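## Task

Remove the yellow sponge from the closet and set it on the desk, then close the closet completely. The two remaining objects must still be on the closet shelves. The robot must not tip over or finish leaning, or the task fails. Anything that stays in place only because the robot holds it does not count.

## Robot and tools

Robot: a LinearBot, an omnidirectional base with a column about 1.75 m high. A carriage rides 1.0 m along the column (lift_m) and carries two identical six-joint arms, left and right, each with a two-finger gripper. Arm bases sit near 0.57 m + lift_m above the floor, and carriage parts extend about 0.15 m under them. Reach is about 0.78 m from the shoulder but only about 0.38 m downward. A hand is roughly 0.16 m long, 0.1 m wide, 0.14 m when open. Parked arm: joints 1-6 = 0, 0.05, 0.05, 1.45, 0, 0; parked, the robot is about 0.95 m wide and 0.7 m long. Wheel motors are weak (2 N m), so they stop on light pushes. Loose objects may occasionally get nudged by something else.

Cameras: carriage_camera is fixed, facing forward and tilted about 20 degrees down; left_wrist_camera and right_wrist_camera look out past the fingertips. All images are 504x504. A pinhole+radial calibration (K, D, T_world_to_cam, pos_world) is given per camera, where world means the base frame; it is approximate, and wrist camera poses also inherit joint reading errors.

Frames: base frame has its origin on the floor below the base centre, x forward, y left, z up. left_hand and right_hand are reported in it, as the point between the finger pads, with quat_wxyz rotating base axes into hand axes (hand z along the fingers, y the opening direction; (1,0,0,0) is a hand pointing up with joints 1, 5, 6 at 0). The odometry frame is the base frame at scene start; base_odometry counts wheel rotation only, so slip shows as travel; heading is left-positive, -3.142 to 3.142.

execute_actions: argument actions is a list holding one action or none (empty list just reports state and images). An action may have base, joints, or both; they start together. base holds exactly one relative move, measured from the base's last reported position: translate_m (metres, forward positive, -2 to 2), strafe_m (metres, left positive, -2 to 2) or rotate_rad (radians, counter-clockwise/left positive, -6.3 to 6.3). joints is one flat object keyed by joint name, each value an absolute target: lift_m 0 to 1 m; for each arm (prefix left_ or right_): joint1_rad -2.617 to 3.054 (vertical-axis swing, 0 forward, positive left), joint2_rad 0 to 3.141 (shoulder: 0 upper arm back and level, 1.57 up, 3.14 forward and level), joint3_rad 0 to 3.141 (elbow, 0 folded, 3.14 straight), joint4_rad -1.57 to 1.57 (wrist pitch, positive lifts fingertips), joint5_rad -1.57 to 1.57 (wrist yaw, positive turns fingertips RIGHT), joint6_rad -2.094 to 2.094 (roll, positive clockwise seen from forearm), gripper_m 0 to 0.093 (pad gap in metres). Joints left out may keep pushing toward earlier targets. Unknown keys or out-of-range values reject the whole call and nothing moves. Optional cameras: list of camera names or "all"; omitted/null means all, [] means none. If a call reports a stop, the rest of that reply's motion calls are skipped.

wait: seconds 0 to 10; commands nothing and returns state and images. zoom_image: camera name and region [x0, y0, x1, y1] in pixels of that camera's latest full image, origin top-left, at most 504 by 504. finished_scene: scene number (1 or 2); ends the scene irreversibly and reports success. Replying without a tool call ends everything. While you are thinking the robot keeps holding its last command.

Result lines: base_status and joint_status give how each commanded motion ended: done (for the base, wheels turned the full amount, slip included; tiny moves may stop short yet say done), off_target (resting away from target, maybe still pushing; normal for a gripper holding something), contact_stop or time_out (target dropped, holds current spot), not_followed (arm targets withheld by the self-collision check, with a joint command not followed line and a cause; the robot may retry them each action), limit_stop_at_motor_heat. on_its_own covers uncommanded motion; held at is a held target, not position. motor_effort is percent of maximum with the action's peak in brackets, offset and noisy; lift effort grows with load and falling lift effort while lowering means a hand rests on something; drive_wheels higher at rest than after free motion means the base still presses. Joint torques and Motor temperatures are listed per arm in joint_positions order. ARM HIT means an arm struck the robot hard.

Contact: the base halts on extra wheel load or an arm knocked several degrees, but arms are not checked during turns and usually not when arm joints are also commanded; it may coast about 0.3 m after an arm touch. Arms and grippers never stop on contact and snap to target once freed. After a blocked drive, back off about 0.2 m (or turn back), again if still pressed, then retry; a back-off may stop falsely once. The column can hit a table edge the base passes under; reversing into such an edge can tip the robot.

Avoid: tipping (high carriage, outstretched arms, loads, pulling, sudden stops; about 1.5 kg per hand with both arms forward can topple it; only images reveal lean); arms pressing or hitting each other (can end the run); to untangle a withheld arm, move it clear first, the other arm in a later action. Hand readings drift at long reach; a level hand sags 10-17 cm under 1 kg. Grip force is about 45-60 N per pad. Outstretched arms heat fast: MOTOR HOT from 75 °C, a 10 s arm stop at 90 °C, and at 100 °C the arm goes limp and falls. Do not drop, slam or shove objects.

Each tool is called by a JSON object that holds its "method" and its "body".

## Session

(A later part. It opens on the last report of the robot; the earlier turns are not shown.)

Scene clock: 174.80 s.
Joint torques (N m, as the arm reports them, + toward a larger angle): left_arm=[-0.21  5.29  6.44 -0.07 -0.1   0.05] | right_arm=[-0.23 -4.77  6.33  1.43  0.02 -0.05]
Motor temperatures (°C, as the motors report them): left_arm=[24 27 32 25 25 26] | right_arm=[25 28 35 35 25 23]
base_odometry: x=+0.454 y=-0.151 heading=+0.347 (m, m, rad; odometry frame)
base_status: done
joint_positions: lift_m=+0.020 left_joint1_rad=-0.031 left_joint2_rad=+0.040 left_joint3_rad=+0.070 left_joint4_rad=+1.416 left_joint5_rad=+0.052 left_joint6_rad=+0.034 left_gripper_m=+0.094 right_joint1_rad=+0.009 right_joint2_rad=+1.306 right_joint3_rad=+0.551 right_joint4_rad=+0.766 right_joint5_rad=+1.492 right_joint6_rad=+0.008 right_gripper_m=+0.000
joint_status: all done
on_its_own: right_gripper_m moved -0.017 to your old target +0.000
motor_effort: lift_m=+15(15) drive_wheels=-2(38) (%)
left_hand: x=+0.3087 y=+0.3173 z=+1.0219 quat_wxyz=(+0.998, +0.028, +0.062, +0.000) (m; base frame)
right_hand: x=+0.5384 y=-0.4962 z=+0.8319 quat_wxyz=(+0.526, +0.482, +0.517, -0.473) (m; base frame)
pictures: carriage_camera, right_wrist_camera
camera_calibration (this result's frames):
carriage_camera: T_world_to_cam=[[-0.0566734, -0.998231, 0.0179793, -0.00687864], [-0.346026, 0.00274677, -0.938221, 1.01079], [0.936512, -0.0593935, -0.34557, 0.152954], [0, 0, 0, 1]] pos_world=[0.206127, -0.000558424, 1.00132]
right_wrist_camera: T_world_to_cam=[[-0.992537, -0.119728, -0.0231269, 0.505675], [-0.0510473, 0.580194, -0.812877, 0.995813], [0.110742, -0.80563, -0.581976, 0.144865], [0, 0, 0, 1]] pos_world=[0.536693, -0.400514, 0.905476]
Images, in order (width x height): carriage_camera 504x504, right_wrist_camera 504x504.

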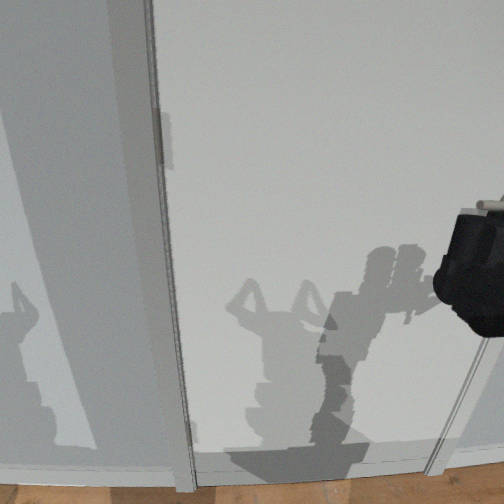

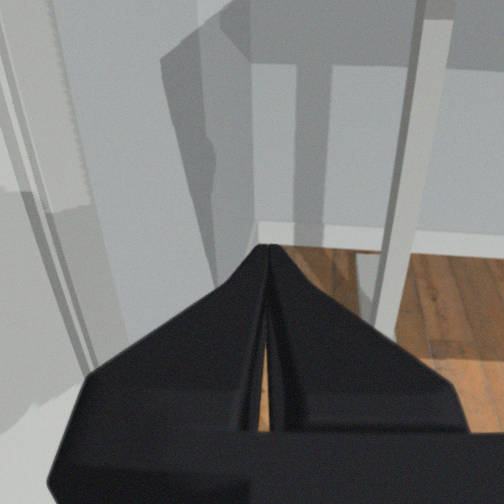

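{"method": "execute_actions", "body": {"actions": [{"joints":{"lift_m":0.2,"right_gripper_m":0.07}}], "cameras": []}}

{"method": "execute_actions", "body": {"actions": [{"base":{"translate_m":0.09}}], "cameras": ["right_wrist_camera"]}}

{"method": "execute_actions", "body": {"actions": [{"joints":{"lift_m":0.12}}], "cameras": ["right_wrist_camera"]}}

{"method": "execute_actions", "body": {"actions": [{"joints":{"right_gripper_m":0.0}}], "cameras": []}}

{"method": "execute_actions", "body": {"actions": [{"base":{"translate_m":-0.08},"joints":{"right_joint5_rad":1.5,"right_gripper_m":0.0}}], "cameras": ["carriage_camera","right_wrist_camera"]}}

Scene clock: 182.57 s.
Joint torques (N m, as the arm reports them, + toward a larger angle): left_arm=[-0.28  5.29  6.46 -0.08 -0.13  0.03] | right_arm=[-0.29 -4.75  6.42  1.52  0.   -0.04]
Motor temperatures (°C, as the motors report them): left_arm=[24 27 32 25 25 26] | right_arm=[25 29 35 34 24 23]
base_odometry: x=+0.454 y=-0.151 heading=+0.347 (m, m, rad; odometry frame)
base_status: not commanded
joint_positions: lift_m=+0.200 left_joint1_rad=-0.031 left_joint2_rad=+0.040 left_joint3_rad=+0.070 left_joint4_rad=+1.416 left_joint5_rad=+0.052 left_joint6_rad=+0.034 left_gripper_m=+0.094 right_joint1_rad=+0.009 right_joint2_rad=+1.306 right_joint3_rad=+0.551 right_joint4_rad=+0.755 right_joint5_rad=+1.494 right_joint6_rad=+0.006 right_gripper_m=+0.070
joint_status: all done
motor_effort: lift_m=+22(26) drive_wheels=-1(2) (%)
left_hand: x=+0.3086 y=+0.3173 z=+1.2011 quat_wxyz=(+0.998, +0.028, +0.061, +0.000) (m; base frame)
right_hand: x=+0.5382 y=-0.4963 z=+1.0101 quat_wxyz=(+0.522, +0.480, +0.520, -0.476) (m; base frame)
pictures: none
No camera images: the call's "cameras" was empty. Leave "cameras" out to get every camera's image.

Scene clock: 184.17 s.
Joint torques (N m, as the arm reports them, + toward a larger angle): left_arm=[-0.24  5.36  6.36 -0.08 -0.11  0.04] | right_arm=[-0.27 -4.7   6.37  1.51  0.01 -0.04]
Motor temperatures (°C, as the motors report them): left_arm=[24 27 32 25 25 26] | right_arm=[25 29 35 34 24 23]
base_odometry: x=+0.539 y=-0.121 heading=+0.347 (m, m, rad; odometry frame)
base_status: done
joint_positions: lift_m=+0.200 left_joint1_rad=-0.031 left_joint2_rad=+0.040 left_joint3_rad=+0.070 left_joint4_rad=+1.417 left_joint5_rad=+0.052 left_joint6_rad=+0.034 left_gripper_m=+0.094 right_joint1_rad=+0.009 right_joint2_rad=+1.306 right_joint3_rad=+0.551 right_joint4_rad=+0.755 right_joint5_rad=+1.494 right_joint6_rad=+0.006 right_gripper_m=+0.070
joint_status: not commanded
motor_effort: lift_m=+22(22) drive_wheels=-9(27) (%)
left_hand: x=+0.3085 y=+0.3173 z=+1.2011 quat_wxyz=(+0.998, +0.028, +0.061, +0.000) (m; base frame)
right_hand: x=+0.5381 y=-0.4963 z=+1.0101 quat_wxyz=(+0.522, +0.480, +0.519, -0.477) (m; base frame)
pictures: right_wrist_camera
camera_calibration (this result's frames):
right_wrist_camera: T_world_to_cam=[[-0.992972, -0.117837, -0.0109899, 0.498386], [-0.0598563, 0.580145, -0.812311, 1.14479], [0.102096, -0.805944, -0.583121, 0.254225], [0, 0, 0, 1]] pos_world=[0.537451, -0.400526, 1.08365]
Images, in order (width x height): right_wrist_camera 504x504.

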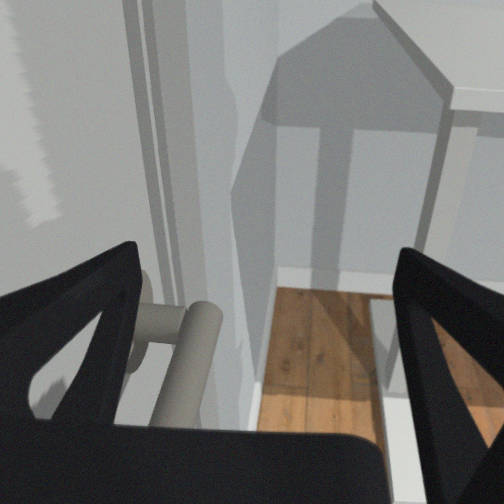

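Scene clock: 185.03 s.
Joint torques (N m, as the arm reports them, + toward a larger angle): left_arm=[-0.23  5.19  6.43 -0.06 -0.11  0.03] | right_arm=[-0.19 -2.65  5.15  0.51 -0.08 -0.28]
Motor temperatures (°C, as the motors report them): left_arm=[24 27 32 25 25 26] | right_arm=[25 29 35 34 24 23]
base_odometry: x=+0.539 y=-0.121 heading=+0.347 (m, m, rad; odometry frame)
base_status: not commanded
joint_positions: lift_m=+0.121 left_joint1_rad=-0.031 left_joint2_rad=+0.040 left_joint3_rad=+0.070 left_joint4_rad=+1.417 left_joint5_rad=+0.052 left_joint6_rad=+0.034 left_gripper_m=+0.094 right_joint1_rad=+0.009 right_joint2_rad=+1.280 right_joint3_rad=+0.568 right_joint4_rad=+0.838 right_joint5_rad=+1.500 right_joint6_rad=+0.028 right_gripper_m=+0.070
joint_status: all done
motor_effort: lift_m=+14(15) drive_wheels=+2(7) (%)
left_hand: x=+0.3085 y=+0.3173 z=+1.1221 quat_wxyz=(+0.998, +0.028, +0.061, +0.000) (m; base frame)
right_hand: x=+0.5350 y=-0.4964 z=+0.9496 quat_wxyz=(+0.557, +0.516, +0.479, -0.440) (m; base frame)
pictures: right_wrist_camera
camera_calibration (this result's frames):
right_wrist_camera: T_world_to_cam=[[-0.981062, -0.112004, -0.158027, 0.630781], [0.0639445, 0.582832, -0.810073, 1.02852], [0.182835, -0.804836, -0.564632, 0.158996], [0, 0, 0, 1]] pos_world=[0.523997, -0.400838, 1.02263]
Images, in order (width x height): right_wrist_camera 504x504.

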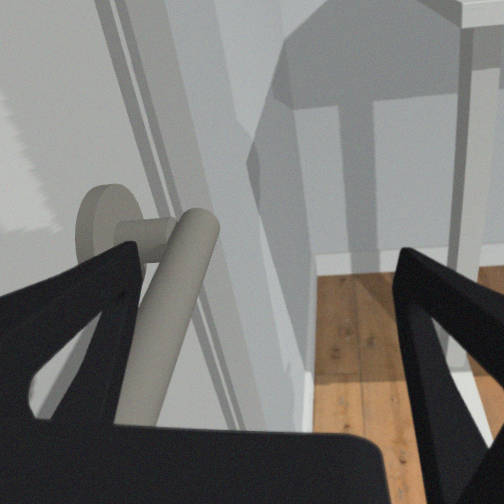

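Scene clock: 185.77 s.
Joint torques (N m, as the arm reports them, + toward a larger angle): left_arm=[-0.28  5.22  6.4  -0.06 -0.16  0.04] | right_arm=[-0.16 -2.77  5.38  1.34  0.04 -0.07]
Motor temperatures (°C, as the motors report them): left_arm=[24 27 32 25 25 26] | right_arm=[25 28 35 34 24 23]
base_odometry: x=+0.539 y=-0.121 heading=+0.347 (m, m, rad; odometry frame)
base_status: not commanded
joint_positions: lift_m=+0.121 left_joint1_rad=-0.031 left_joint2_rad=+0.040 left_joint3_rad=+0.070 left_joint4_rad=+1.417 left_joint5_rad=+0.052 left_joint6_rad=+0.034 left_gripper_m=+0.094 right_joint1_rad=+0.009 right_joint2_rad=+1.280 right_joint3_rad=+0.565 right_joint4_rad=+0.768 right_joint5_rad=+1.491 right_joint6_rad=+0.008 right_gripper_m=+0.000
joint_status: all done
motor_effort: lift_m=+15(15) drive_wheels=+3(2) (%)
left_hand: x=+0.3085 y=+0.3173 z=+1.1221 quat_wxyz=(+0.998, +0.028, +0.061, +0.000) (m; base frame)
right_hand: x=+0.5367 y=-0.4962 z=+0.9428 quat_wxyz=(+0.537, +0.492, +0.506, -0.462) (m; base frame)
pictures: none
No camera images: the call's "cameras" was empty. Leave "cameras" out to get every camera's image.

Scene clock: 187.17 s.
Joint torques (N m, as the arm reports them, + toward a larger angle): left_arm=[-0.18  5.26  6.45 -0.05 -0.14  0.02] | right_arm=[-0.23 -2.68  5.42  1.39  0.   -0.05]
Motor temperatures (°C, as the motors report them): left_arm=[24 27 32 25 25 26] | right_arm=[25 28 35 34 24 23]
base_odometry: x=+0.464 y=-0.148 heading=+0.347 (m, m, rad; odometry frame)
base_status: done
joint_positions: lift_m=+0.121 left_joint1_rad=-0.031 left_joint2_rad=+0.040 left_joint3_rad=+0.070 left_joint4_rad=+1.416 left_joint5_rad=+0.052 left_joint6_rad=+0.034 left_gripper_m=+0.094 right_joint1_rad=+0.009 right_joint2_rad=+1.280 right_joint3_rad=+0.565 right_joint4_rad=+0.764 right_joint5_rad=+1.493 right_joint6_rad=+0.007 right_gripper_m=+0.000
joint_status: all done
motor_effort: lift_m=+15(15) drive_wheels=+0(28) (%)
left_hand: x=+0.3087 y=+0.3173 z=+1.1220 quat_wxyz=(+0.998, +0.028, +0.062, +0.000) (m; base frame)
right_hand: x=+0.5364 y=-0.4963 z=+0.9424 quat_wxyz=(+0.535, +0.491, +0.507, -0.464) (m; base frame)
pictures: carriage_camera, right_wrist_camera
camera_calibration (this result's frames):
carriage_camera: T_world_to_cam=[[-0.0566734, -0.998231, 0.0179793, -0.00867789], [-0.346026, 0.00274677, -0.938221, 1.10468], [0.936512, -0.0593935, -0.34557, 0.187536], [0, 0, 0, 1]] pos_world=[0.206127, -0.000558424, 1.1014]
right_wrist_camera: T_world_to_cam=[[-0.991024, -0.118956, -0.0610061, 0.541489], [-0.0195695, 0.580501, -0.814024, 1.06985], [0.132248, -0.805523, -0.577618, 0.193753], [0, 0, 0, 1]] pos_world=[0.531941, -0.400565, 1.01584]
Images, in order (width x height): carriage_camera 504x504, right_wrist_camera 504x504.

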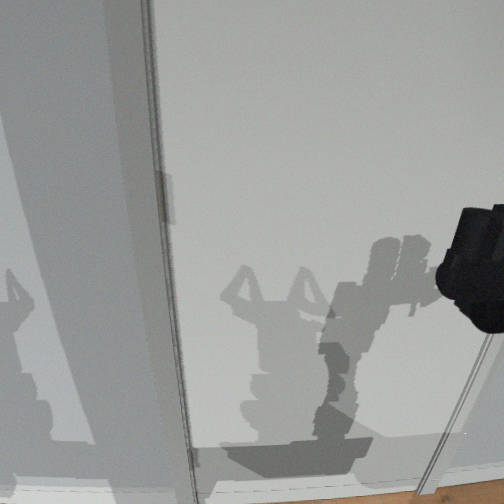

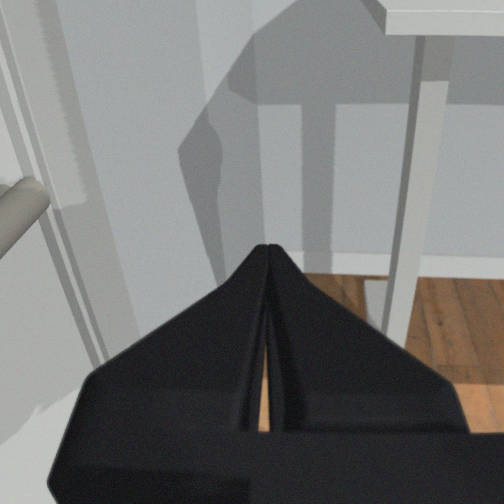

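{"method": "execute_actions", "body": {"actions": [{"joints":{"lift_m":0.2,"right_gripper_m":0.07}}], "cameras": []}}

{"method": "execute_actions", "body": {"actions": [{"base":{"translate_m":0.105}}], "cameras": ["right_wrist_camera"]}}

{"method": "execute_actions", "body": {"actions": [{"joints":{"lift_m":0.11}}], "cameras": ["right_wrist_camera"]}}

Scene clock: 192.13 s.
Joint torques (N m, as the arm reports them, + toward a larger angle): left_arm=[-0.22  5.36  6.42 -0.08 -0.12  0.04] | right_arm=[-0.18 -3.02  5.96  1.47  0.02 -0.03]
Motor temperatures (°C, as the motors report them): left_arm=[24 27 32 25 25 26] | right_arm=[25 28 35 34 24 23]
base_odometry: x=+0.464 y=-0.148 heading=+0.347 (m, m, rad; odometry frame)
base_status: not commanded
joint_positions: lift_m=+0.200 left_joint1_rad=-0.031 left_joint2_rad=+0.040 left_joint3_rad=+0.070 left_joint4_rad=+1.416 left_joint5_rad=+0.052 left_joint6_rad=+0.034 left_gripper_m=+0.094 right_joint1_rad=+0.009 right_joint2_rad=+1.284 right_joint3_rad=+0.558 right_joint4_rad=+0.755 right_joint5_rad=+1.494 right_joint6_rad=+0.006 right_gripper_m=+0.070
joint_status: all done
motor_effort: lift_m=+22(27) drive_wheels=+2(2) (%)
left_hand: x=+0.3087 y=+0.3173 z=+1.2011 quat_wxyz=(+0.998, +0.028, +0.062, +0.000) (m; base frame)
right_hand: x=+0.5361 y=-0.4963 z=+1.0174 quat_wxyz=(+0.530, +0.487, +0.512, -0.470) (m; base frame)
pictures: none
No camera images: the call's "cameras" was empty. Leave "cameras" out to get every camera's image.

Scene clock: 193.83 s.
Joint torques (N m, as the arm reports them, + toward a larger angle): left_arm=[-0.18  5.33  6.44 -0.06 -0.12  0.05] | right_arm=[-0.27 -3.02  5.89  1.48 -0.01 -0.04]
Motor temperatures (°C, as the motors report them): left_arm=[24 27 32 25 25 26] | right_arm=[25 28 35 34 24 23]
base_odometry: x=+0.563 y=-0.112 heading=+0.346 (m, m, rad; odometry frame)
base_status: done
joint_positions: lift_m=+0.200 left_joint1_rad=-0.031 left_joint2_rad=+0.040 left_joint3_rad=+0.070 left_joint4_rad=+1.417 left_joint5_rad=+0.052 left_joint6_rad=+0.034 left_gripper_m=+0.094 right_joint1_rad=+0.009 right_joint2_rad=+1.284 right_joint3_rad=+0.558 right_joint4_rad=+0.755 right_joint5_rad=+1.495 right_joint6_rad=+0.006 right_gripper_m=+0.070
joint_status: not commanded
motor_effort: lift_m=+22(22) drive_wheels=-10(24) (%)
left_hand: x=+0.3084 y=+0.3173 z=+1.2011 quat_wxyz=(+0.998, +0.028, +0.061, +0.000) (m; base frame)
right_hand: x=+0.5360 y=-0.4963 z=+1.0174 quat_wxyz=(+0.530, +0.487, +0.512, -0.470) (m; base frame)
pictures: right_wrist_camera
camera_calibration (this result's frames):
right_wrist_camera: T_world_to_cam=[[-0.992296, -0.117452, -0.0394221, 0.525169], [-0.0363761, 0.580382, -0.813532, 1.13938], [0.118431, -0.80583, -0.580183, 0.246978], [0, 0, 0, 1]] pos_world=[0.53332, -0.400569, 1.09092]
Images, in order (width x height): right_wrist_camera 504x504.

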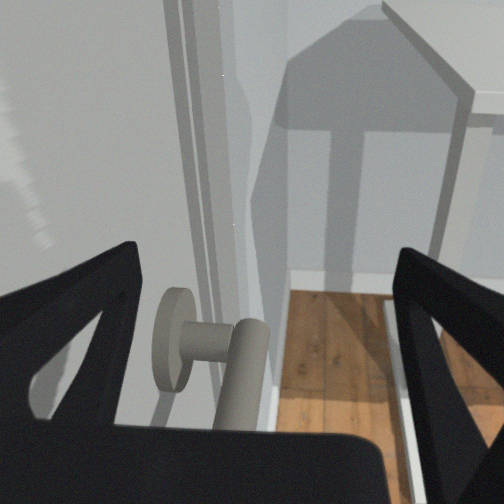

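Scene clock: 194.73 s.
Joint torques (N m, as the arm reports them, + toward a larger angle): left_arm=[-0.13  5.33  6.41 -0.08 -0.11  0.03] | right_arm=[-0.24 -3.03  5.98  1.52 -0.04 -0.03]
Motor temperatures (°C, as the motors report them): left_arm=[24 27 32 25 25 26] | right_arm=[25 28 35 34 24 23]
base_odometry: x=+0.563 y=-0.112 heading=+0.346 (m, m, rad; odometry frame)
base_status: not commanded
joint_positions: lift_m=+0.110 left_joint1_rad=-0.031 left_joint2_rad=+0.040 left_joint3_rad=+0.070 left_joint4_rad=+1.417 left_joint5_rad=+0.053 left_joint6_rad=+0.034 left_gripper_m=+0.094 right_joint1_rad=+0.009 right_joint2_rad=+1.284 right_joint3_rad=+0.558 right_joint4_rad=+0.751 right_joint5_rad=+1.495 right_joint6_rad=+0.006 right_gripper_m=+0.070
joint_status: all done
motor_effort: lift_m=+16(15) drive_wheels=-4(9) (%)
left_hand: x=+0.3084 y=+0.3173 z=+1.1119 quat_wxyz=(+0.998, +0.028, +0.061, +0.000) (m; base frame)
right_hand: x=+0.5360 y=-0.4963 z=+0.9278 quat_wxyz=(+0.528, +0.486, +0.513, -0.471) (m; base frame)
pictures: right_wrist_camera
camera_calibration (this result's frames):
right_wrist_camera: T_world_to_cam=[[-0.992497, -0.117075, -0.0352525, 0.518009], [-0.0395667, 0.58035, -0.813406, 1.06811], [0.115688, -0.805908, -0.580628, 0.196872], [0, 0, 0, 1]] pos_world=[0.533608, -0.400569, 1.00137]
Images, in order (width x height): right_wrist_camera 504x504.

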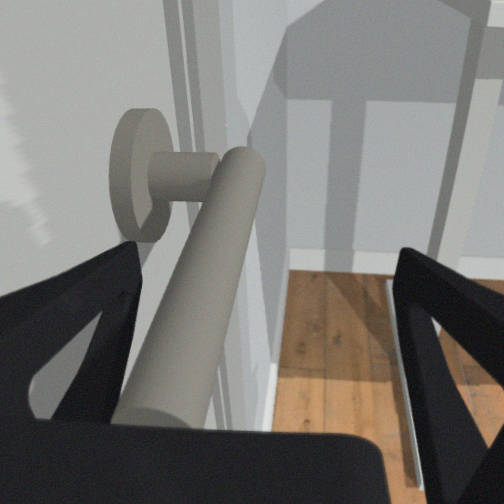

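Straddled. Close, press down modestly, pull.

{"method": "execute_actions", "body": {"actions": [{"joints":{"right_gripper_m":0.0}}], "cameras": []}}

{"method": "execute_actions", "body": {"actions": [{"base":{"translate_m":-0.08},"joints":{"right_joint5_rad":1.5,"right_gripper_m":0.0}}], "cameras": ["carriage_camera","right_wrist_camera"]}}

Scene clock: 198.77 s.
Joint torques (N m, as the arm reports them, + toward a larger angle): left_arm=[-0.24  5.28  6.4  -0.08 -0.12  0.05] | right_arm=[-0.23 -3.96  5.72  1.54  0.83 -0.04]
Motor temperatures (°C, as the motors report them): left_arm=[24 27 32 25 25 26] | right_arm=[25 28 35 34 24 23]
base_odometry: x=+0.563 y=-0.112 heading=+0.346 (m, m, rad; odometry frame)
base_status: not commanded
joint_positions: lift_m=+0.110 left_joint1_rad=-0.031 left_joint2_rad=+0.040 left_joint3_rad=+0.070 left_joint4_rad=+1.417 left_joint5_rad=+0.053 left_joint6_rad=+0.034 left_gripper_m=+0.094 right_joint1_rad=+0.009 right_joint2_rad=+1.296 right_joint3_rad=+0.561 right_joint4_rad=+0.757 right_joint5_rad=+1.411 right_joint6_rad=+0.007 right_gripper_m=+0.018
joint_status: right_gripper_m off_target (ended at +0.018, target +0.000)
motor_effort: lift_m=+16(16) drive_wheels=-11(11) (%)
left_hand: x=+0.3084 y=+0.3173 z=+1.1119 quat_wxyz=(+0.998, +0.028, +0.061, +0.000) (m; base frame)
right_hand: x=+0.5523 y=-0.4944 z=+0.9268 quat_wxyz=(+0.548, +0.463, +0.533, -0.449) (m; base frame)
pictures: none
No camera images: the call's "cameras" was empty. Leave "cameras" out to get every camera's image.

Scene clock: 199.87 s.
Joint torques (N m, as the arm reports them, + toward a larger angle): left_arm=[-0.25  5.25  6.46 -0.11 -0.13  0.05] | right_arm=[ 1.61 -7.88  3.47  1.61  2.34  0.07]
Motor temperatures (°C, as the motors report them): left_arm=[24 27 32 25 25 26] | right_arm=[25 28 35 34 25 23]
base_odometry: x=+0.531 y=-0.124 heading=+0.347 (m, m, rad; odometry frame)
base_status: translate_m contact_stop (by the wheels' count: -0.034 of -0.080)
joint_positions: lift_m=+0.110 left_joint1_rad=-0.031 left_joint2_rad=+0.040 left_joint3_rad=+0.070 left_joint4_rad=+1.420 left_joint5_rad=+0.053 left_joint6_rad=+0.034 left_gripper_m=+0.094 right_joint1_rad=-0.012 right_joint2_rad=+1.341 right_joint3_rad=+0.593 right_joint4_rad=+0.761 right_joint5_rad=+1.257 right_joint6_rad=-0.005 right_gripper_m=+0.021
joint_status: right_joint5_rad off_target (ended at +1.257, target +1.500); right_gripper_m off_target (ended at +0.021, target +0.000)
motor_effort: lift_m=+16(16) drive_wheels=-21(40) (%)
left_hand: x=+0.3078 y=+0.3173 z=+1.1120 quat_wxyz=(+0.998, +0.028, +0.060, +0.000) (m; base frame)
right_hand: x=+0.5844 y=-0.4944 z=+0.9262 quat_wxyz=(+0.572, +0.420, +0.567, -0.418) (m; base frame)
pictures: carriage_camera, right_wrist_camera
camera_calibration (this result's frames):
carriage_camera: T_world_to_cam=[[-0.0566734, -0.998231, 0.0179793, -0.00849562], [-0.346026, 0.00274677, -0.938221, 1.09517], [0.936512, -0.0593935, -0.34557, 0.184033], [0, 0, 0, 1]] pos_world=[0.206127, -0.000558424, 1.09126]
right_wrist_camera: T_world_to_cam=[[-0.944538, -0.328216, -0.0110279, 0.411368], [-0.181908, 0.550861, -0.814532, 1.13721], [0.273418, -0.76735, -0.580014, 0.118196], [0, 0, 0, 1]] pos_world=[0.563103, -0.400728, 0.999385]
Images, in order (width x height): carriage_camera 504x504, right_wrist_camera 504x504.

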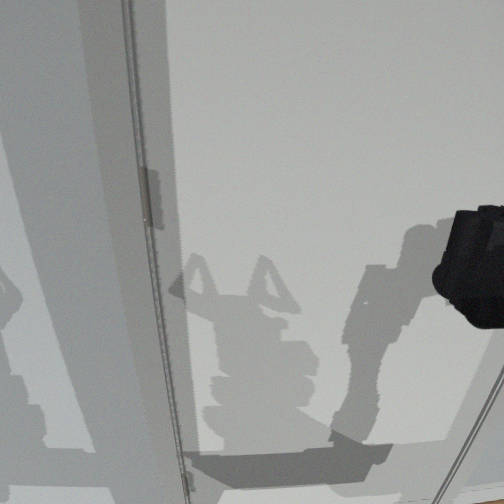

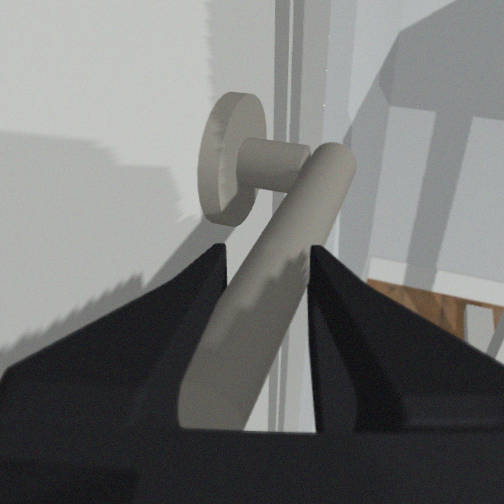

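{"method": "execute_actions", "body": {"actions": [{"base":{"translate_m":0.03},"joints":{"right_joint5_rad":1.45}}], "cameras": []}}

{"method": "execute_actions", "body": {"actions": [{"joints":{"lift_m":0.0,"right_joint3_rad":0.4,"right_joint4_rad":0.5,"right_gripper_m":0.0}}], "cameras": ["carriage_camera","right_wrist_camera"]}}

Scene clock: 211.03 s.
Joint torques (N m, as the arm reports them, + toward a larger angle): left_arm=[-0.21  5.3   6.44 -0.1  -0.13  0.07] | right_arm=[-0.37 -6.23  4.47  1.49  0.25  0.08]
Motor temperatures (°C, as the motors report them): left_arm=[24 27 33 25 25 26] | right_arm=[25 30 34 34 29 23]
base_odometry: x=+0.560 y=-0.114 heading=+0.346 (m, m, rad; odometry frame)
base_status: done
joint_positions: lift_m=+0.110 left_joint1_rad=-0.031 left_joint2_rad=+0.040 left_joint3_rad=+0.070 left_joint4_rad=+1.419 left_joint5_rad=+0.053 left_joint6_rad=+0.034 left_gripper_m=+0.094 right_joint1_rad=+0.010 right_joint2_rad=+1.324 right_joint3_rad=+0.577 right_joint4_rad=+0.760 right_joint5_rad=+1.423 right_joint6_rad=-0.005 right_gripper_m=+0.018
joint_status: right_joint5_rad off_target (ended at +1.423, target +1.450)
motor_effort: lift_m=+16(16) drive_wheels=-10(23) (%)
left_hand: x=+0.3080 y=+0.3173 z=+1.1120 quat_wxyz=(+0.998, +0.028, +0.060, +0.000) (m; base frame)
right_hand: x=+0.5561 y=-0.4944 z=+0.9253 quat_wxyz=(+0.540, +0.461, +0.535, -0.457) (m; base frame)
pictures: none
No camera images: the call's "cameras" was empty. Leave "cameras" out to get every camera's image.

Scene clock: 212.00 s.
Joint torques (N m, as the arm reports them, + toward a larger angle): left_arm=[-0.27  5.25  6.48 -0.1  -0.15  0.02] | right_arm=[  3.02   4.95 -10.12  -4.38   2.41   0.13]
Motor temperatures (°C, as the motors report them): left_arm=[24 27 33 25 25 26] | right_arm=[25 30 34 35 29 23]
base_odometry: x=+0.560 y=-0.114 heading=+0.346 (m, m, rad; odometry frame)
base_status: not commanded
joint_positions: lift_m=+0.001 left_joint1_rad=-0.031 left_joint2_rad=+0.040 left_joint3_rad=+0.070 left_joint4_rad=+1.419 left_joint5_rad=+0.053 left_joint6_rad=+0.034 left_gripper_m=+0.094 right_joint1_rad=-0.030 right_joint2_rad=+1.182 right_joint3_rad=+0.633 right_joint4_rad=+1.016 right_joint5_rad=+1.174 right_joint6_rad=-0.012 right_gripper_m=+0.023
joint_status: right_joint3_rad off_target (ended at +0.633, target +0.400); right_joint4_rad off_target (ended at +1.017, target +0.500); right_gripper_m off_target (ended at +0.023, target +0.000); the others done
motor_effort: lift_m=+9(13) drive_wheels=-10(11) (%)
left_hand: x=+0.3080 y=+0.3173 z=+1.0028 quat_wxyz=(+0.998, +0.028, +0.060, +0.000) (m; base frame)
right_hand: x=+0.5599 y=-0.4942 z=+0.9120 quat_wxyz=(+0.703, +0.476, +0.432, -0.305) (m; base frame)
pictures: carriage_camera, right_wrist_camera
camera_calibration (this result's frames):
carriage_camera: T_world_to_cam=[[-0.0566734, -0.998231, 0.0179793, -0.00653283], [-0.346026, 0.00274677, -0.938221, 0.992744], [0.936512, -0.0593935, -0.34557, 0.146307], [0, 0, 0, 1]] pos_world=[0.206127, -0.000558424, 0.98209]
right_wrist_camera: T_world_to_cam=[[-0.827317, -0.391526, -0.402808, 0.648471], [0.159573, 0.523731, -0.836805, 0.936792], [0.538594, -0.75658, -0.370815, -0.217176], [0, 0, 0, 1]] pos_world=[0.503974, -0.401045, 0.96459]
Images, in order (width x height): carriage_camera 504x504, right_wrist_camera 504x504.

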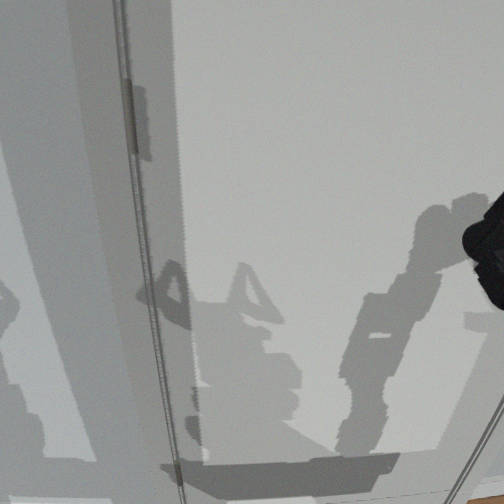

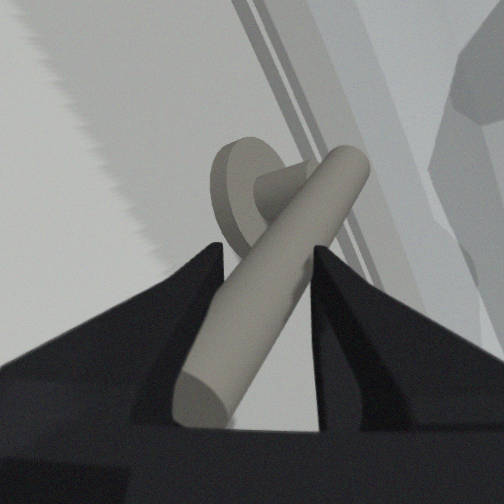

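{"method": "execute_actions", "body": {"actions": [{"base":{"translate_m":-0.06},"joints":{"right_joint5_rad":1.5,"right_gripper_m":0.0}}], "cameras": ["carriage_camera","right_wrist_camera"]}}

Scene clock: 216.13 s.
Joint torques (N m, as the arm reports them, + toward a larger angle): left_arm=[-0.16  5.29  6.49 -0.11 -0.14  0.04] | right_arm=[  5.57  -4.42 -10.3   -2.7    4.45  -0.47]
Motor temperatures (°C, as the motors report them): left_arm=[24 27 33 25 25 26] | right_arm=[25 30 35 39 33 23]
base_odometry: x=+0.505 y=-0.134 heading=+0.347 (m, m, rad; odometry frame)
base_status: done
joint_positions: lift_m=+0.001 left_joint1_rad=-0.031 left_joint2_rad=+0.040 left_joint3_rad=+0.070 left_joint4_rad=+1.418 left_joint5_rad=+0.053 left_joint6_rad=+0.034 left_gripper_m=+0.094 right_joint1_rad=-0.061 right_joint2_rad=+1.294 right_joint3_rad=+0.755 right_joint4_rad=+0.887 right_joint5_rad=+1.029 right_joint6_rad=+0.044 right_gripper_m=+0.027
joint_status: right_joint5_rad off_target (ended at +1.029, target +1.500); right_gripper_m off_target (ended at +0.027, target +0.000)
on_its_own: right_joint4_rad moved -0.129 toward your old target +0.500
motor_effort: lift_m=+9(9) drive_wheels=-48(60) (%)
left_hand: x=+0.3081 y=+0.3173 z=+1.0028 quat_wxyz=(+0.998, +0.028, +0.060, +0.000) (m; base frame)
right_hand: x=+0.6113 y=-0.4950 z=+0.9165 quat_wxyz=(+0.711, +0.429, +0.478, -0.288) (m; base frame)
pictures: carriage_camera, right_wrist_camera
camera_calibration (this result's frames):
carriage_camera: T_world_to_cam=[[-0.0566734, -0.998231, 0.0179793, -0.00653284], [-0.346026, 0.00274677, -0.938221, 0.992745], [0.936512, -0.0593935, -0.34557, 0.146307], [0, 0, 0, 1]] pos_world=[0.206127, -0.000558424, 0.982091]
right_wrist_camera: T_world_to_cam=[[-0.802933, -0.494595, -0.332679, 0.562351], [0.0428178, 0.50882, -0.859807, 1.01787], [0.59453, -0.704612, -0.387371, -0.237053], [0, 0, 0, 1]] pos_world=[0.548882, -0.406809, 0.970431]
Images, in order (width x height): carriage_camera 504x504, right_wrist_camera 504x504.

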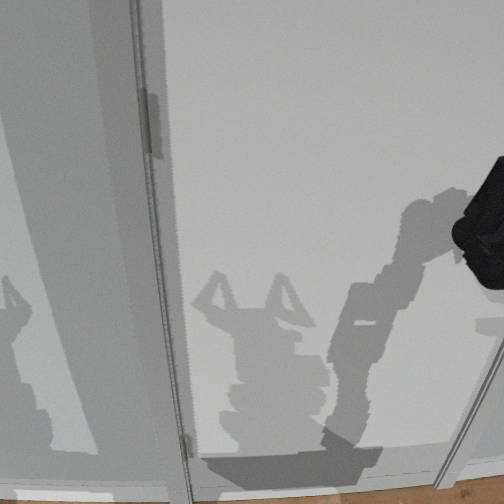

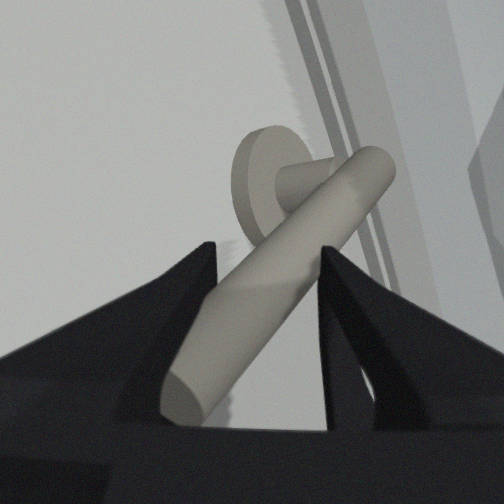

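{"method": "execute_actions", "body": {"actions": [{"base":{"translate_m":0.05},"joints":{"lift_m":0.11,"right_joint3_rad":0.55,"right_joint4_rad":0.75,"right_gripper_m":0.07}}], "cameras": []}}

{"method": "execute_actions", "body": {"actions": [{"joints":{"lift_m":0.22,"right_joint2_rad":1.3}}], "cameras": []}}

{"method": "execute_actions", "body": {"actions": [{"base":{"translate_m":-0.3},"joints":{"right_joint5_rad":0,"right_joint6_rad":1.57,"right_gripper_m":0.09}}], "cameras": []}}

{"method": "execute_actions", "body": {"actions": [{"base":{"strafe_m":-0.17},"joints":{"lift_m":0.122}}], "cameras": ["carriage_camera","right_wrist_camera"]}}

Scene clock: 225.50 s.
Joint torques (N m, as the arm reports them, + toward a larger angle): left_arm=[-0.2   5.33  6.47 -0.08 -0.12  0.06] | right_arm=[ 0.37 -3.38  5.18  1.35  0.1  -0.05]
Motor temperatures (°C, as the motors report them): left_arm=[24 27 33 25 25 26] | right_arm=[25 30 37 39 44 23]
base_odometry: x=+0.552 y=-0.117 heading=+0.346 (m, m, rad; odometry frame)
base_status: done
joint_positions: lift_m=+0.110 left_joint1_rad=-0.031 left_joint2_rad=+0.040 left_joint3_rad=+0.070 left_joint4_rad=+1.417 left_joint5_rad=+0.053 left_joint6_rad=+0.034 left_gripper_m=+0.094 right_joint1_rad=+0.002 right_joint2_rad=+1.288 right_joint3_rad=+0.568 right_joint4_rad=+0.768 right_joint5_rad=+1.483 right_joint6_rad=+0.007 right_gripper_m=+0.070
joint_status: all done
on_its_own: right_joint5_rad moved +0.454 to your old target +1.500
motor_effort: lift_m=+22(24) drive_wheels=-8(25) (%)
left_hand: x=+0.3084 y=+0.3173 z=+1.1111 quat_wxyz=(+0.998, +0.028, +0.061, +0.000) (m; base frame)
right_hand: x=+0.5384 y=-0.4980 z=+0.9311 quat_wxyz=(+0.536, +0.490, +0.507, -0.463) (m; base frame)
pictures: none
No camera images: the call's "cameras" was empty. Leave "cameras" out to get every camera's image.

Scene clock: 226.47 s.
Joint torques (N m, as the arm reports them, + toward a larger angle): left_arm=[-0.19  5.27  6.53 -0.08 -0.11  0.05] | right_arm=[ 0.41 -3.96  6.21  1.6   0.04 -0.01]
Motor temperatures (°C, as the motors report them): left_arm=[24 27 33 25 25 26] | right_arm=[25 30 37 39 43 23]
base_odometry: x=+0.552 y=-0.117 heading=+0.346 (m, m, rad; odometry frame)
base_status: not commanded
joint_positions: lift_m=+0.220 left_joint1_rad=-0.031 left_joint2_rad=+0.040 left_joint3_rad=+0.070 left_joint4_rad=+1.417 left_joint5_rad=+0.052 left_joint6_rad=+0.034 left_gripper_m=+0.094 right_joint1_rad=+0.002 right_joint2_rad=+1.297 right_joint3_rad=+0.554 right_joint4_rad=+0.746 right_joint5_rad=+1.492 right_joint6_rad=+0.005 right_gripper_m=+0.070
joint_status: all done
motor_effort: lift_m=+22(26) drive_wheels=+5(7) (%)
left_hand: x=+0.3084 y=+0.3173 z=+1.2212 quat_wxyz=(+0.998, +0.028, +0.061, +0.000) (m; base frame)
right_hand: x=+0.5365 y=-0.4981 z=+1.0325 quat_wxyz=(+0.522, +0.481, +0.518, -0.477) (m; base frame)
pictures: none
No camera images: the call's "cameras" was empty. Leave "cameras" out to get every camera's image.

Scene clock: 229.07 s.
Joint torques (N m, as the arm reports them, + toward a larger angle): left_arm=[-0.21  5.25  6.38 -0.07 -0.12  0.03] | right_arm=[ 1.28 -4.65  6.71  2.39 -0.12  0.02]
Motor temperatures (°C, as the motors report them): left_arm=[24 27 33 25 25 26] | right_arm=[25 30 37 39 41 23]
base_odometry: x=+0.270 y=-0.219 heading=+0.346 (m, m, rad; odometry frame)
base_status: done
joint_positions: lift_m=+0.220 left_joint1_rad=-0.031 left_joint2_rad=+0.040 left_joint3_rad=+0.070 left_joint4_rad=+1.416 left_joint5_rad=+0.052 left_joint6_rad=+0.034 left_gripper_m=+0.094 right_joint1_rad=-0.009 right_joint2_rad=+1.297 right_joint3_rad=+0.554 right_joint4_rad=+0.744 right_joint5_rad=+0.008 right_joint6_rad=+1.564 right_gripper_m=+0.090
joint_status: all done
motor_effort: lift_m=+22(22) drive_wheels=-2(42) (%)
left_hand: x=+0.3086 y=+0.3173 z=+1.2211 quat_wxyz=(+0.998, +0.028, +0.061, +0.000) (m; base frame)
right_hand: x=+0.6945 y=-0.3322 z=+1.0324 quat_wxyz=(+0.506, +0.502, +0.497, +0.494) (m; base frame)
pictures: none
No camera images: the call's "cameras" was empty. Leave "cameras" out to get every camera's image.

Scene clock: 231.10 s.
Joint torques (N m, as the arm reports them, + toward a larger angle): left_arm=[-0.24  5.25  6.43 -0.09 -0.12  0.01] | right_arm=[ 1.26 -4.61  6.71  2.37 -0.09  0.02]
Motor temperatures (°C, as the motors report them): left_arm=[24 27 33 25 25 26] | right_arm=[25 30 37 39 39 23]
base_odometry: x=+0.327 y=-0.379 heading=+0.346 (m, m, rad; odometry frame)
base_status: done
joint_positions: lift_m=+0.122 left_joint1_rad=-0.031 left_joint2_rad=+0.040 left_joint3_rad=+0.070 left_joint4_rad=+1.416 left_joint5_rad=+0.052 left_joint6_rad=+0.034 left_gripper_m=+0.094 right_joint1_rad=-0.009 right_joint2_rad=+1.297 right_joint3_rad=+0.554 right_joint4_rad=+0.745 right_joint5_rad=+0.005 right_joint6_rad=+1.564 right_gripper_m=+0.090
joint_status: all done
motor_effort: lift_m=+16(17) drive_wheels=-6(19) (%)
left_hand: x=+0.3086 y=+0.3175 z=+1.1239 quat_wxyz=(+0.998, +0.028, +0.061, +0.000) (m; base frame)
right_hand: x=+0.6945 y=-0.3318 z=+0.9356 quat_wxyz=(+0.506, +0.501, +0.498, +0.495) (m; base frame)
pictures: carriage_camera, right_wrist_camera
camera_calibration (this result's frames):
carriage_camera: T_world_to_cam=[[-0.0566734, -0.998231, 0.0179793, -0.00871136], [-0.346026, 0.00274677, -0.938221, 1.10643], [0.936512, -0.0593935, -0.34557, 0.188179], [0, 0, 0, 1]] pos_world=[0.206127, -0.000558424, 1.10326]
right_wrist_camera: T_world_to_cam=[[0.0348341, -0.00242428, -0.99939, 0.921455], [-0.571475, 0.820327, -0.0219089, 0.693772], [0.81988, 0.57189, 0.0271899, -0.284996], [0, 0, 0, 1]] pos_world=[0.598038, -0.403899, 0.943842]
Images, in order (width x height): carriage_camera 504x504, right_wrist_camera 504x504.

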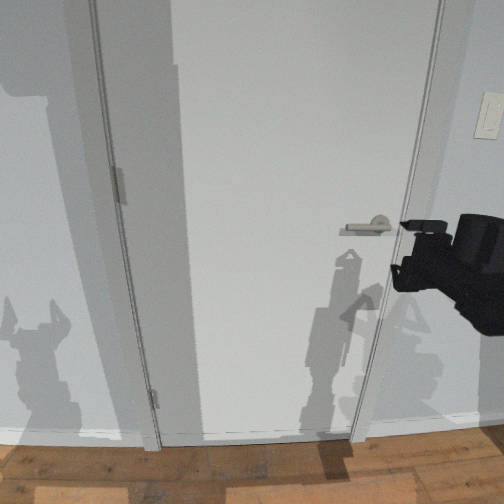

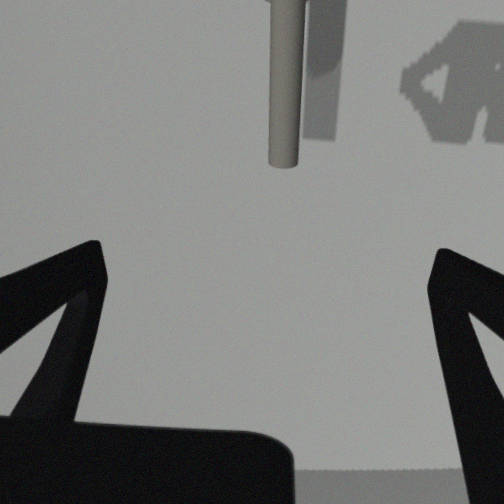

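{"method": "execute_actions", "body": {"actions": [{"base":{"translate_m":0.165}}], "cameras": ["right_wrist_camera"]}}

{"method": "execute_actions", "body": {"actions": [{"joints":{"right_gripper_m":0.0}}], "cameras": []}}

{"method": "execute_actions", "body": {"actions": [{"joints":{"lift_m":0.03,"right_joint6_rad":0.5,"right_joint4_rad":0.6,"right_joint1_rad":-0.06}}], "cameras": ["carriage_camera","right_wrist_camera"]}}

{"method": "execute_actions", "body": {"actions": [{"base":{"translate_m":-0.04},"joints":{"right_joint6_rad":0.5,"right_gripper_m":0.0}}], "cameras": ["carriage_camera","right_wrist_camera"]}}

Scene clock: 239.80 s.
Joint torques (N m, as the arm reports them, + toward a larger angle): left_arm=[-0.16  5.29  6.39 -0.09 -0.12  0.02] | right_arm=[ 1.18 -4.69  6.73  2.41 -0.1   0.02]
Motor temperatures (°C, as the motors report them): left_arm=[24 27 33 25 25 26] | right_arm=[25 30 37 40 35 23]
base_odometry: x=+0.483 y=-0.324 heading=+0.345 (m, m, rad; odometry frame)
base_status: done
joint_positions: lift_m=+0.122 left_joint1_rad=-0.031 left_joint2_rad=+0.040 left_joint3_rad=+0.070 left_joint4_rad=+1.417 left_joint5_rad=+0.052 left_joint6_rad=+0.034 left_gripper_m=+0.094 right_joint1_rad=-0.009 right_joint2_rad=+1.297 right_joint3_rad=+0.554 right_joint4_rad=+0.745 right_joint5_rad=+0.005 right_joint6_rad=+1.564 right_gripper_m=+0.090
joint_status: not commanded
motor_effort: lift_m=+16(16) drive_wheels=-5(24) (%)
left_hand: x=+0.3084 y=+0.3175 z=+1.1239 quat_wxyz=(+0.998, +0.028, +0.061, +0.000) (m; base frame)
right_hand: x=+0.6945 y=-0.3318 z=+0.9357 quat_wxyz=(+0.506, +0.501, +0.497, +0.495) (m; base frame)
pictures: right_wrist_camera
camera_calibration (this result's frames):
right_wrist_camera: T_world_to_cam=[[0.0352153, -0.00242761, -0.999377, 0.921271], [-0.571467, 0.820327, -0.0221296, 0.693974], [0.819869, 0.57189, 0.0275008, -0.285282], [0, 0, 0, 1]] pos_world=[0.598035, -0.403899, 0.943899]
Images, in order (width x height): right_wrist_camera 504x504.

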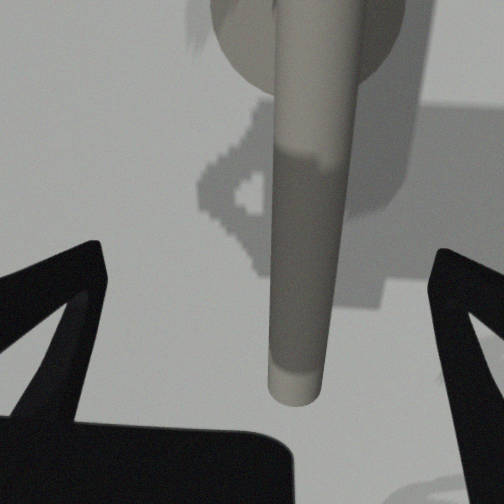

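Scene clock: 240.50 s.
Joint torques (N m, as the arm reports them, + toward a larger angle): left_arm=[-0.2   5.28  6.41 -0.09 -0.13  0.04] | right_arm=[ 1.24 -4.68  7.03  2.65 -0.08  0.02]
Motor temperatures (°C, as the motors report them): left_arm=[24 27 33 25 25 26] | right_arm=[25 30 37 40 35 23]
base_odometry: x=+0.483 y=-0.324 heading=+0.345 (m, m, rad; odometry frame)
base_status: not commanded
joint_positions: lift_m=+0.122 left_joint1_rad=-0.031 left_joint2_rad=+0.040 left_joint3_rad=+0.070 left_joint4_rad=+1.417 left_joint5_rad=+0.052 left_joint6_rad=+0.034 left_gripper_m=+0.094 right_joint1_rad=-0.009 right_joint2_rad=+1.299 right_joint3_rad=+0.549 right_joint4_rad=+0.722 right_joint5_rad=+0.005 right_joint6_rad=+1.564 right_gripper_m=+0.015
joint_status: right_gripper_m off_target (ended at +0.015, target +0.000)
motor_effort: lift_m=+16(16) drive_wheels=-8(8) (%)
left_hand: x=+0.3084 y=+0.3175 z=+1.1239 quat_wxyz=(+0.998, +0.028, +0.061, +0.000) (m; base frame)
right_hand: x=+0.6942 y=-0.3318 z=+0.9268 quat_wxyz=(+0.498, +0.509, +0.505, +0.488) (m; base frame)
pictures: none
No camera images: the call's "cameras" was empty. Leave "cameras" out to get every camera's image.

Scene clock: 241.97 s.
Joint torques (N m, as the arm reports them, + toward a larger angle): left_arm=[-0.23  5.3   6.45 -0.08 -0.14  0.02] | right_arm=[-0.44 -4.57  6.93  2.17  0.04 -0.08]
Motor temperatures (°C, as the motors report them): left_arm=[24 27 33 25 25 26] | right_arm=[25 30 37 40 34 23]
base_odometry: x=+0.483 y=-0.324 heading=+0.345 (m, m, rad; odometry frame)
base_status: not commanded
joint_positions: lift_m=+0.030 left_joint1_rad=-0.031 left_joint2_rad=+0.040 left_joint3_rad=+0.070 left_joint4_rad=+1.418 left_joint5_rad=+0.052 left_joint6_rad=+0.034 left_gripper_m=+0.094 right_joint1_rad=-0.049 right_joint2_rad=+1.296 right_joint3_rad=+0.551 right_joint4_rad=+0.616 right_joint5_rad=-0.009 right_joint6_rad=+0.507 right_gripper_m=+0.000
joint_status: all done
on_its_own: right_gripper_m moved -0.015 to your old target +0.000
motor_effort: lift_m=+16(17) drive_wheels=-5(10) (%)
left_hand: x=+0.3082 y=+0.3173 z=+1.0319 quat_wxyz=(+0.998, +0.028, +0.061, +0.000) (m; base frame)
right_hand: x=+0.6916 y=-0.3459 z=+0.8105 quat_wxyz=(+0.642, +0.203, +0.723, +0.153) (m; base frame)
pictures: carriage_camera, right_wrist_camera
camera_calibration (this result's frames):
carriage_camera: T_world_to_cam=[[-0.0566734, -0.998231, 0.0179793, -0.00705633], [-0.346026, 0.00274677, -0.938221, 1.02006], [0.936512, -0.0593935, -0.34557, 0.156369], [0, 0, 0, 1]] pos_world=[0.206127, -0.000558424, 1.01121]
right_wrist_camera: T_world_to_cam=[[-0.0660354, -0.868912, -0.490543, 0.15412], [-0.655051, 0.408596, -0.635577, 1.11364], [0.752694, 0.27936, -0.596163, 0.179341], [0, 0, 0, 1]] pos_world=[0.604682, -0.371214, 0.890325]
Images, in order (width x height): carriage_camera 504x504, right_wrist_camera 504x504.

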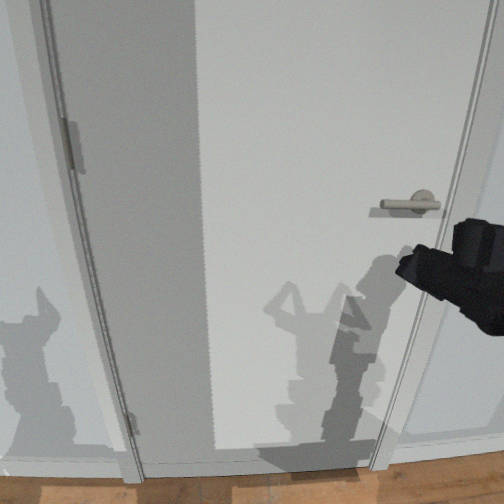

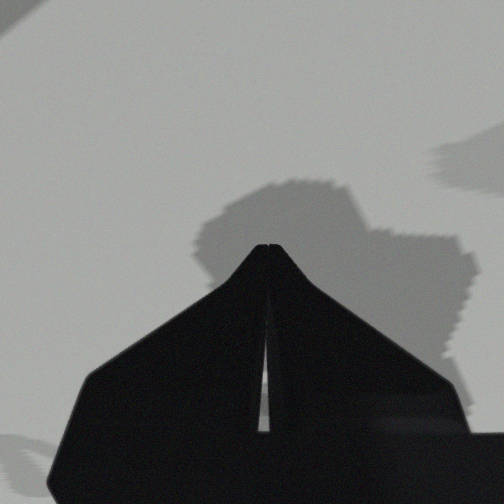

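Scene clock: 243.17 s.
Joint torques (N m, as the arm reports them, + toward a larger angle): left_arm=[-0.19  5.26  6.47 -0.07 -0.1   0.04] | right_arm=[-0.39 -4.44  6.98  2.23  0.04 -0.08]
Motor temperatures (°C, as the motors report them): left_arm=[24 27 33 25 25 26] | right_arm=[25 30 37 40 34 23]
base_odometry: x=+0.445 y=-0.337 heading=+0.345 (m, m, rad; odometry frame)
base_status: done
joint_positions: lift_m=+0.030 left_joint1_rad=-0.031 left_joint2_rad=+0.040 left_joint3_rad=+0.070 left_joint4_rad=+1.416 left_joint5_rad=+0.052 left_joint6_rad=+0.034 left_gripper_m=+0.094 right_joint1_rad=-0.050 right_joint2_rad=+1.296 right_joint3_rad=+0.551 right_joint4_rad=+0.612 right_joint5_rad=-0.007 right_joint6_rad=+0.507 right_gripper_m=+0.000
joint_status: all done
motor_effort: lift_m=+16(16) drive_wheels=+0(29) (%)
left_hand: x=+0.3086 y=+0.3173 z=+1.0318 quat_wxyz=(+0.998, +0.028, +0.061, +0.000) (m; base frame)
right_hand: x=+0.6914 y=-0.3465 z=+0.8094 quat_wxyz=(+0.641, +0.205, +0.724, +0.152) (m; base frame)
pictures: carriage_camera, right_wrist_camera
camera_calibration (this result's frames):
carriage_camera: T_world_to_cam=[[-0.0566734, -0.998231, 0.0179793, -0.00705633], [-0.346026, 0.00274677, -0.938221, 1.02006], [0.936512, -0.0593935, -0.34557, 0.156369], [0, 0, 0, 1]] pos_world=[0.206127, -0.000558424, 1.01121]
right_wrist_camera: T_world_to_cam=[[-0.0700727, -0.868754, -0.490262, 0.155732], [-0.656783, 0.410093, -0.632819, 1.11261], [0.750816, 0.277653, -0.599319, 0.182273], [0, 0, 0, 1]] pos_world=[0.6048, -0.371587, 0.889666]
Images, in order (width x height): carriage_camera 504x504, right_wrist_camera 504x504.

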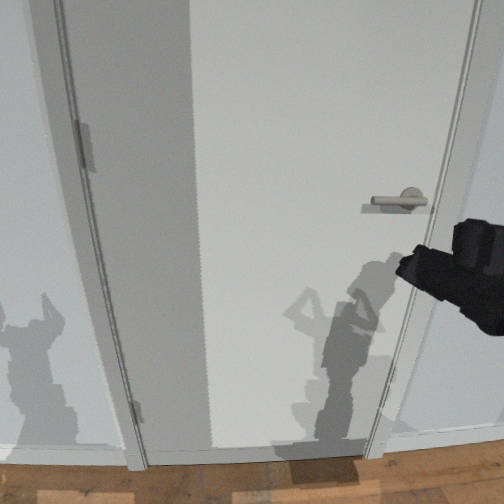

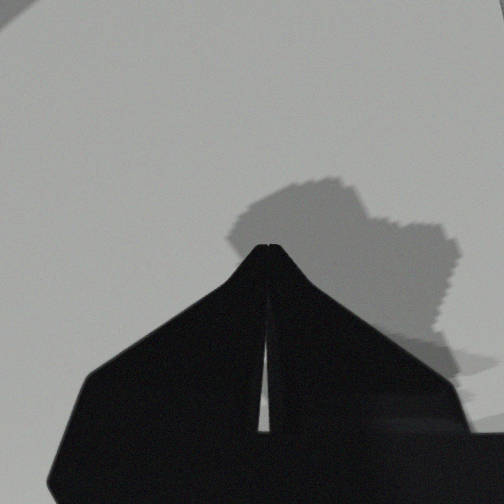

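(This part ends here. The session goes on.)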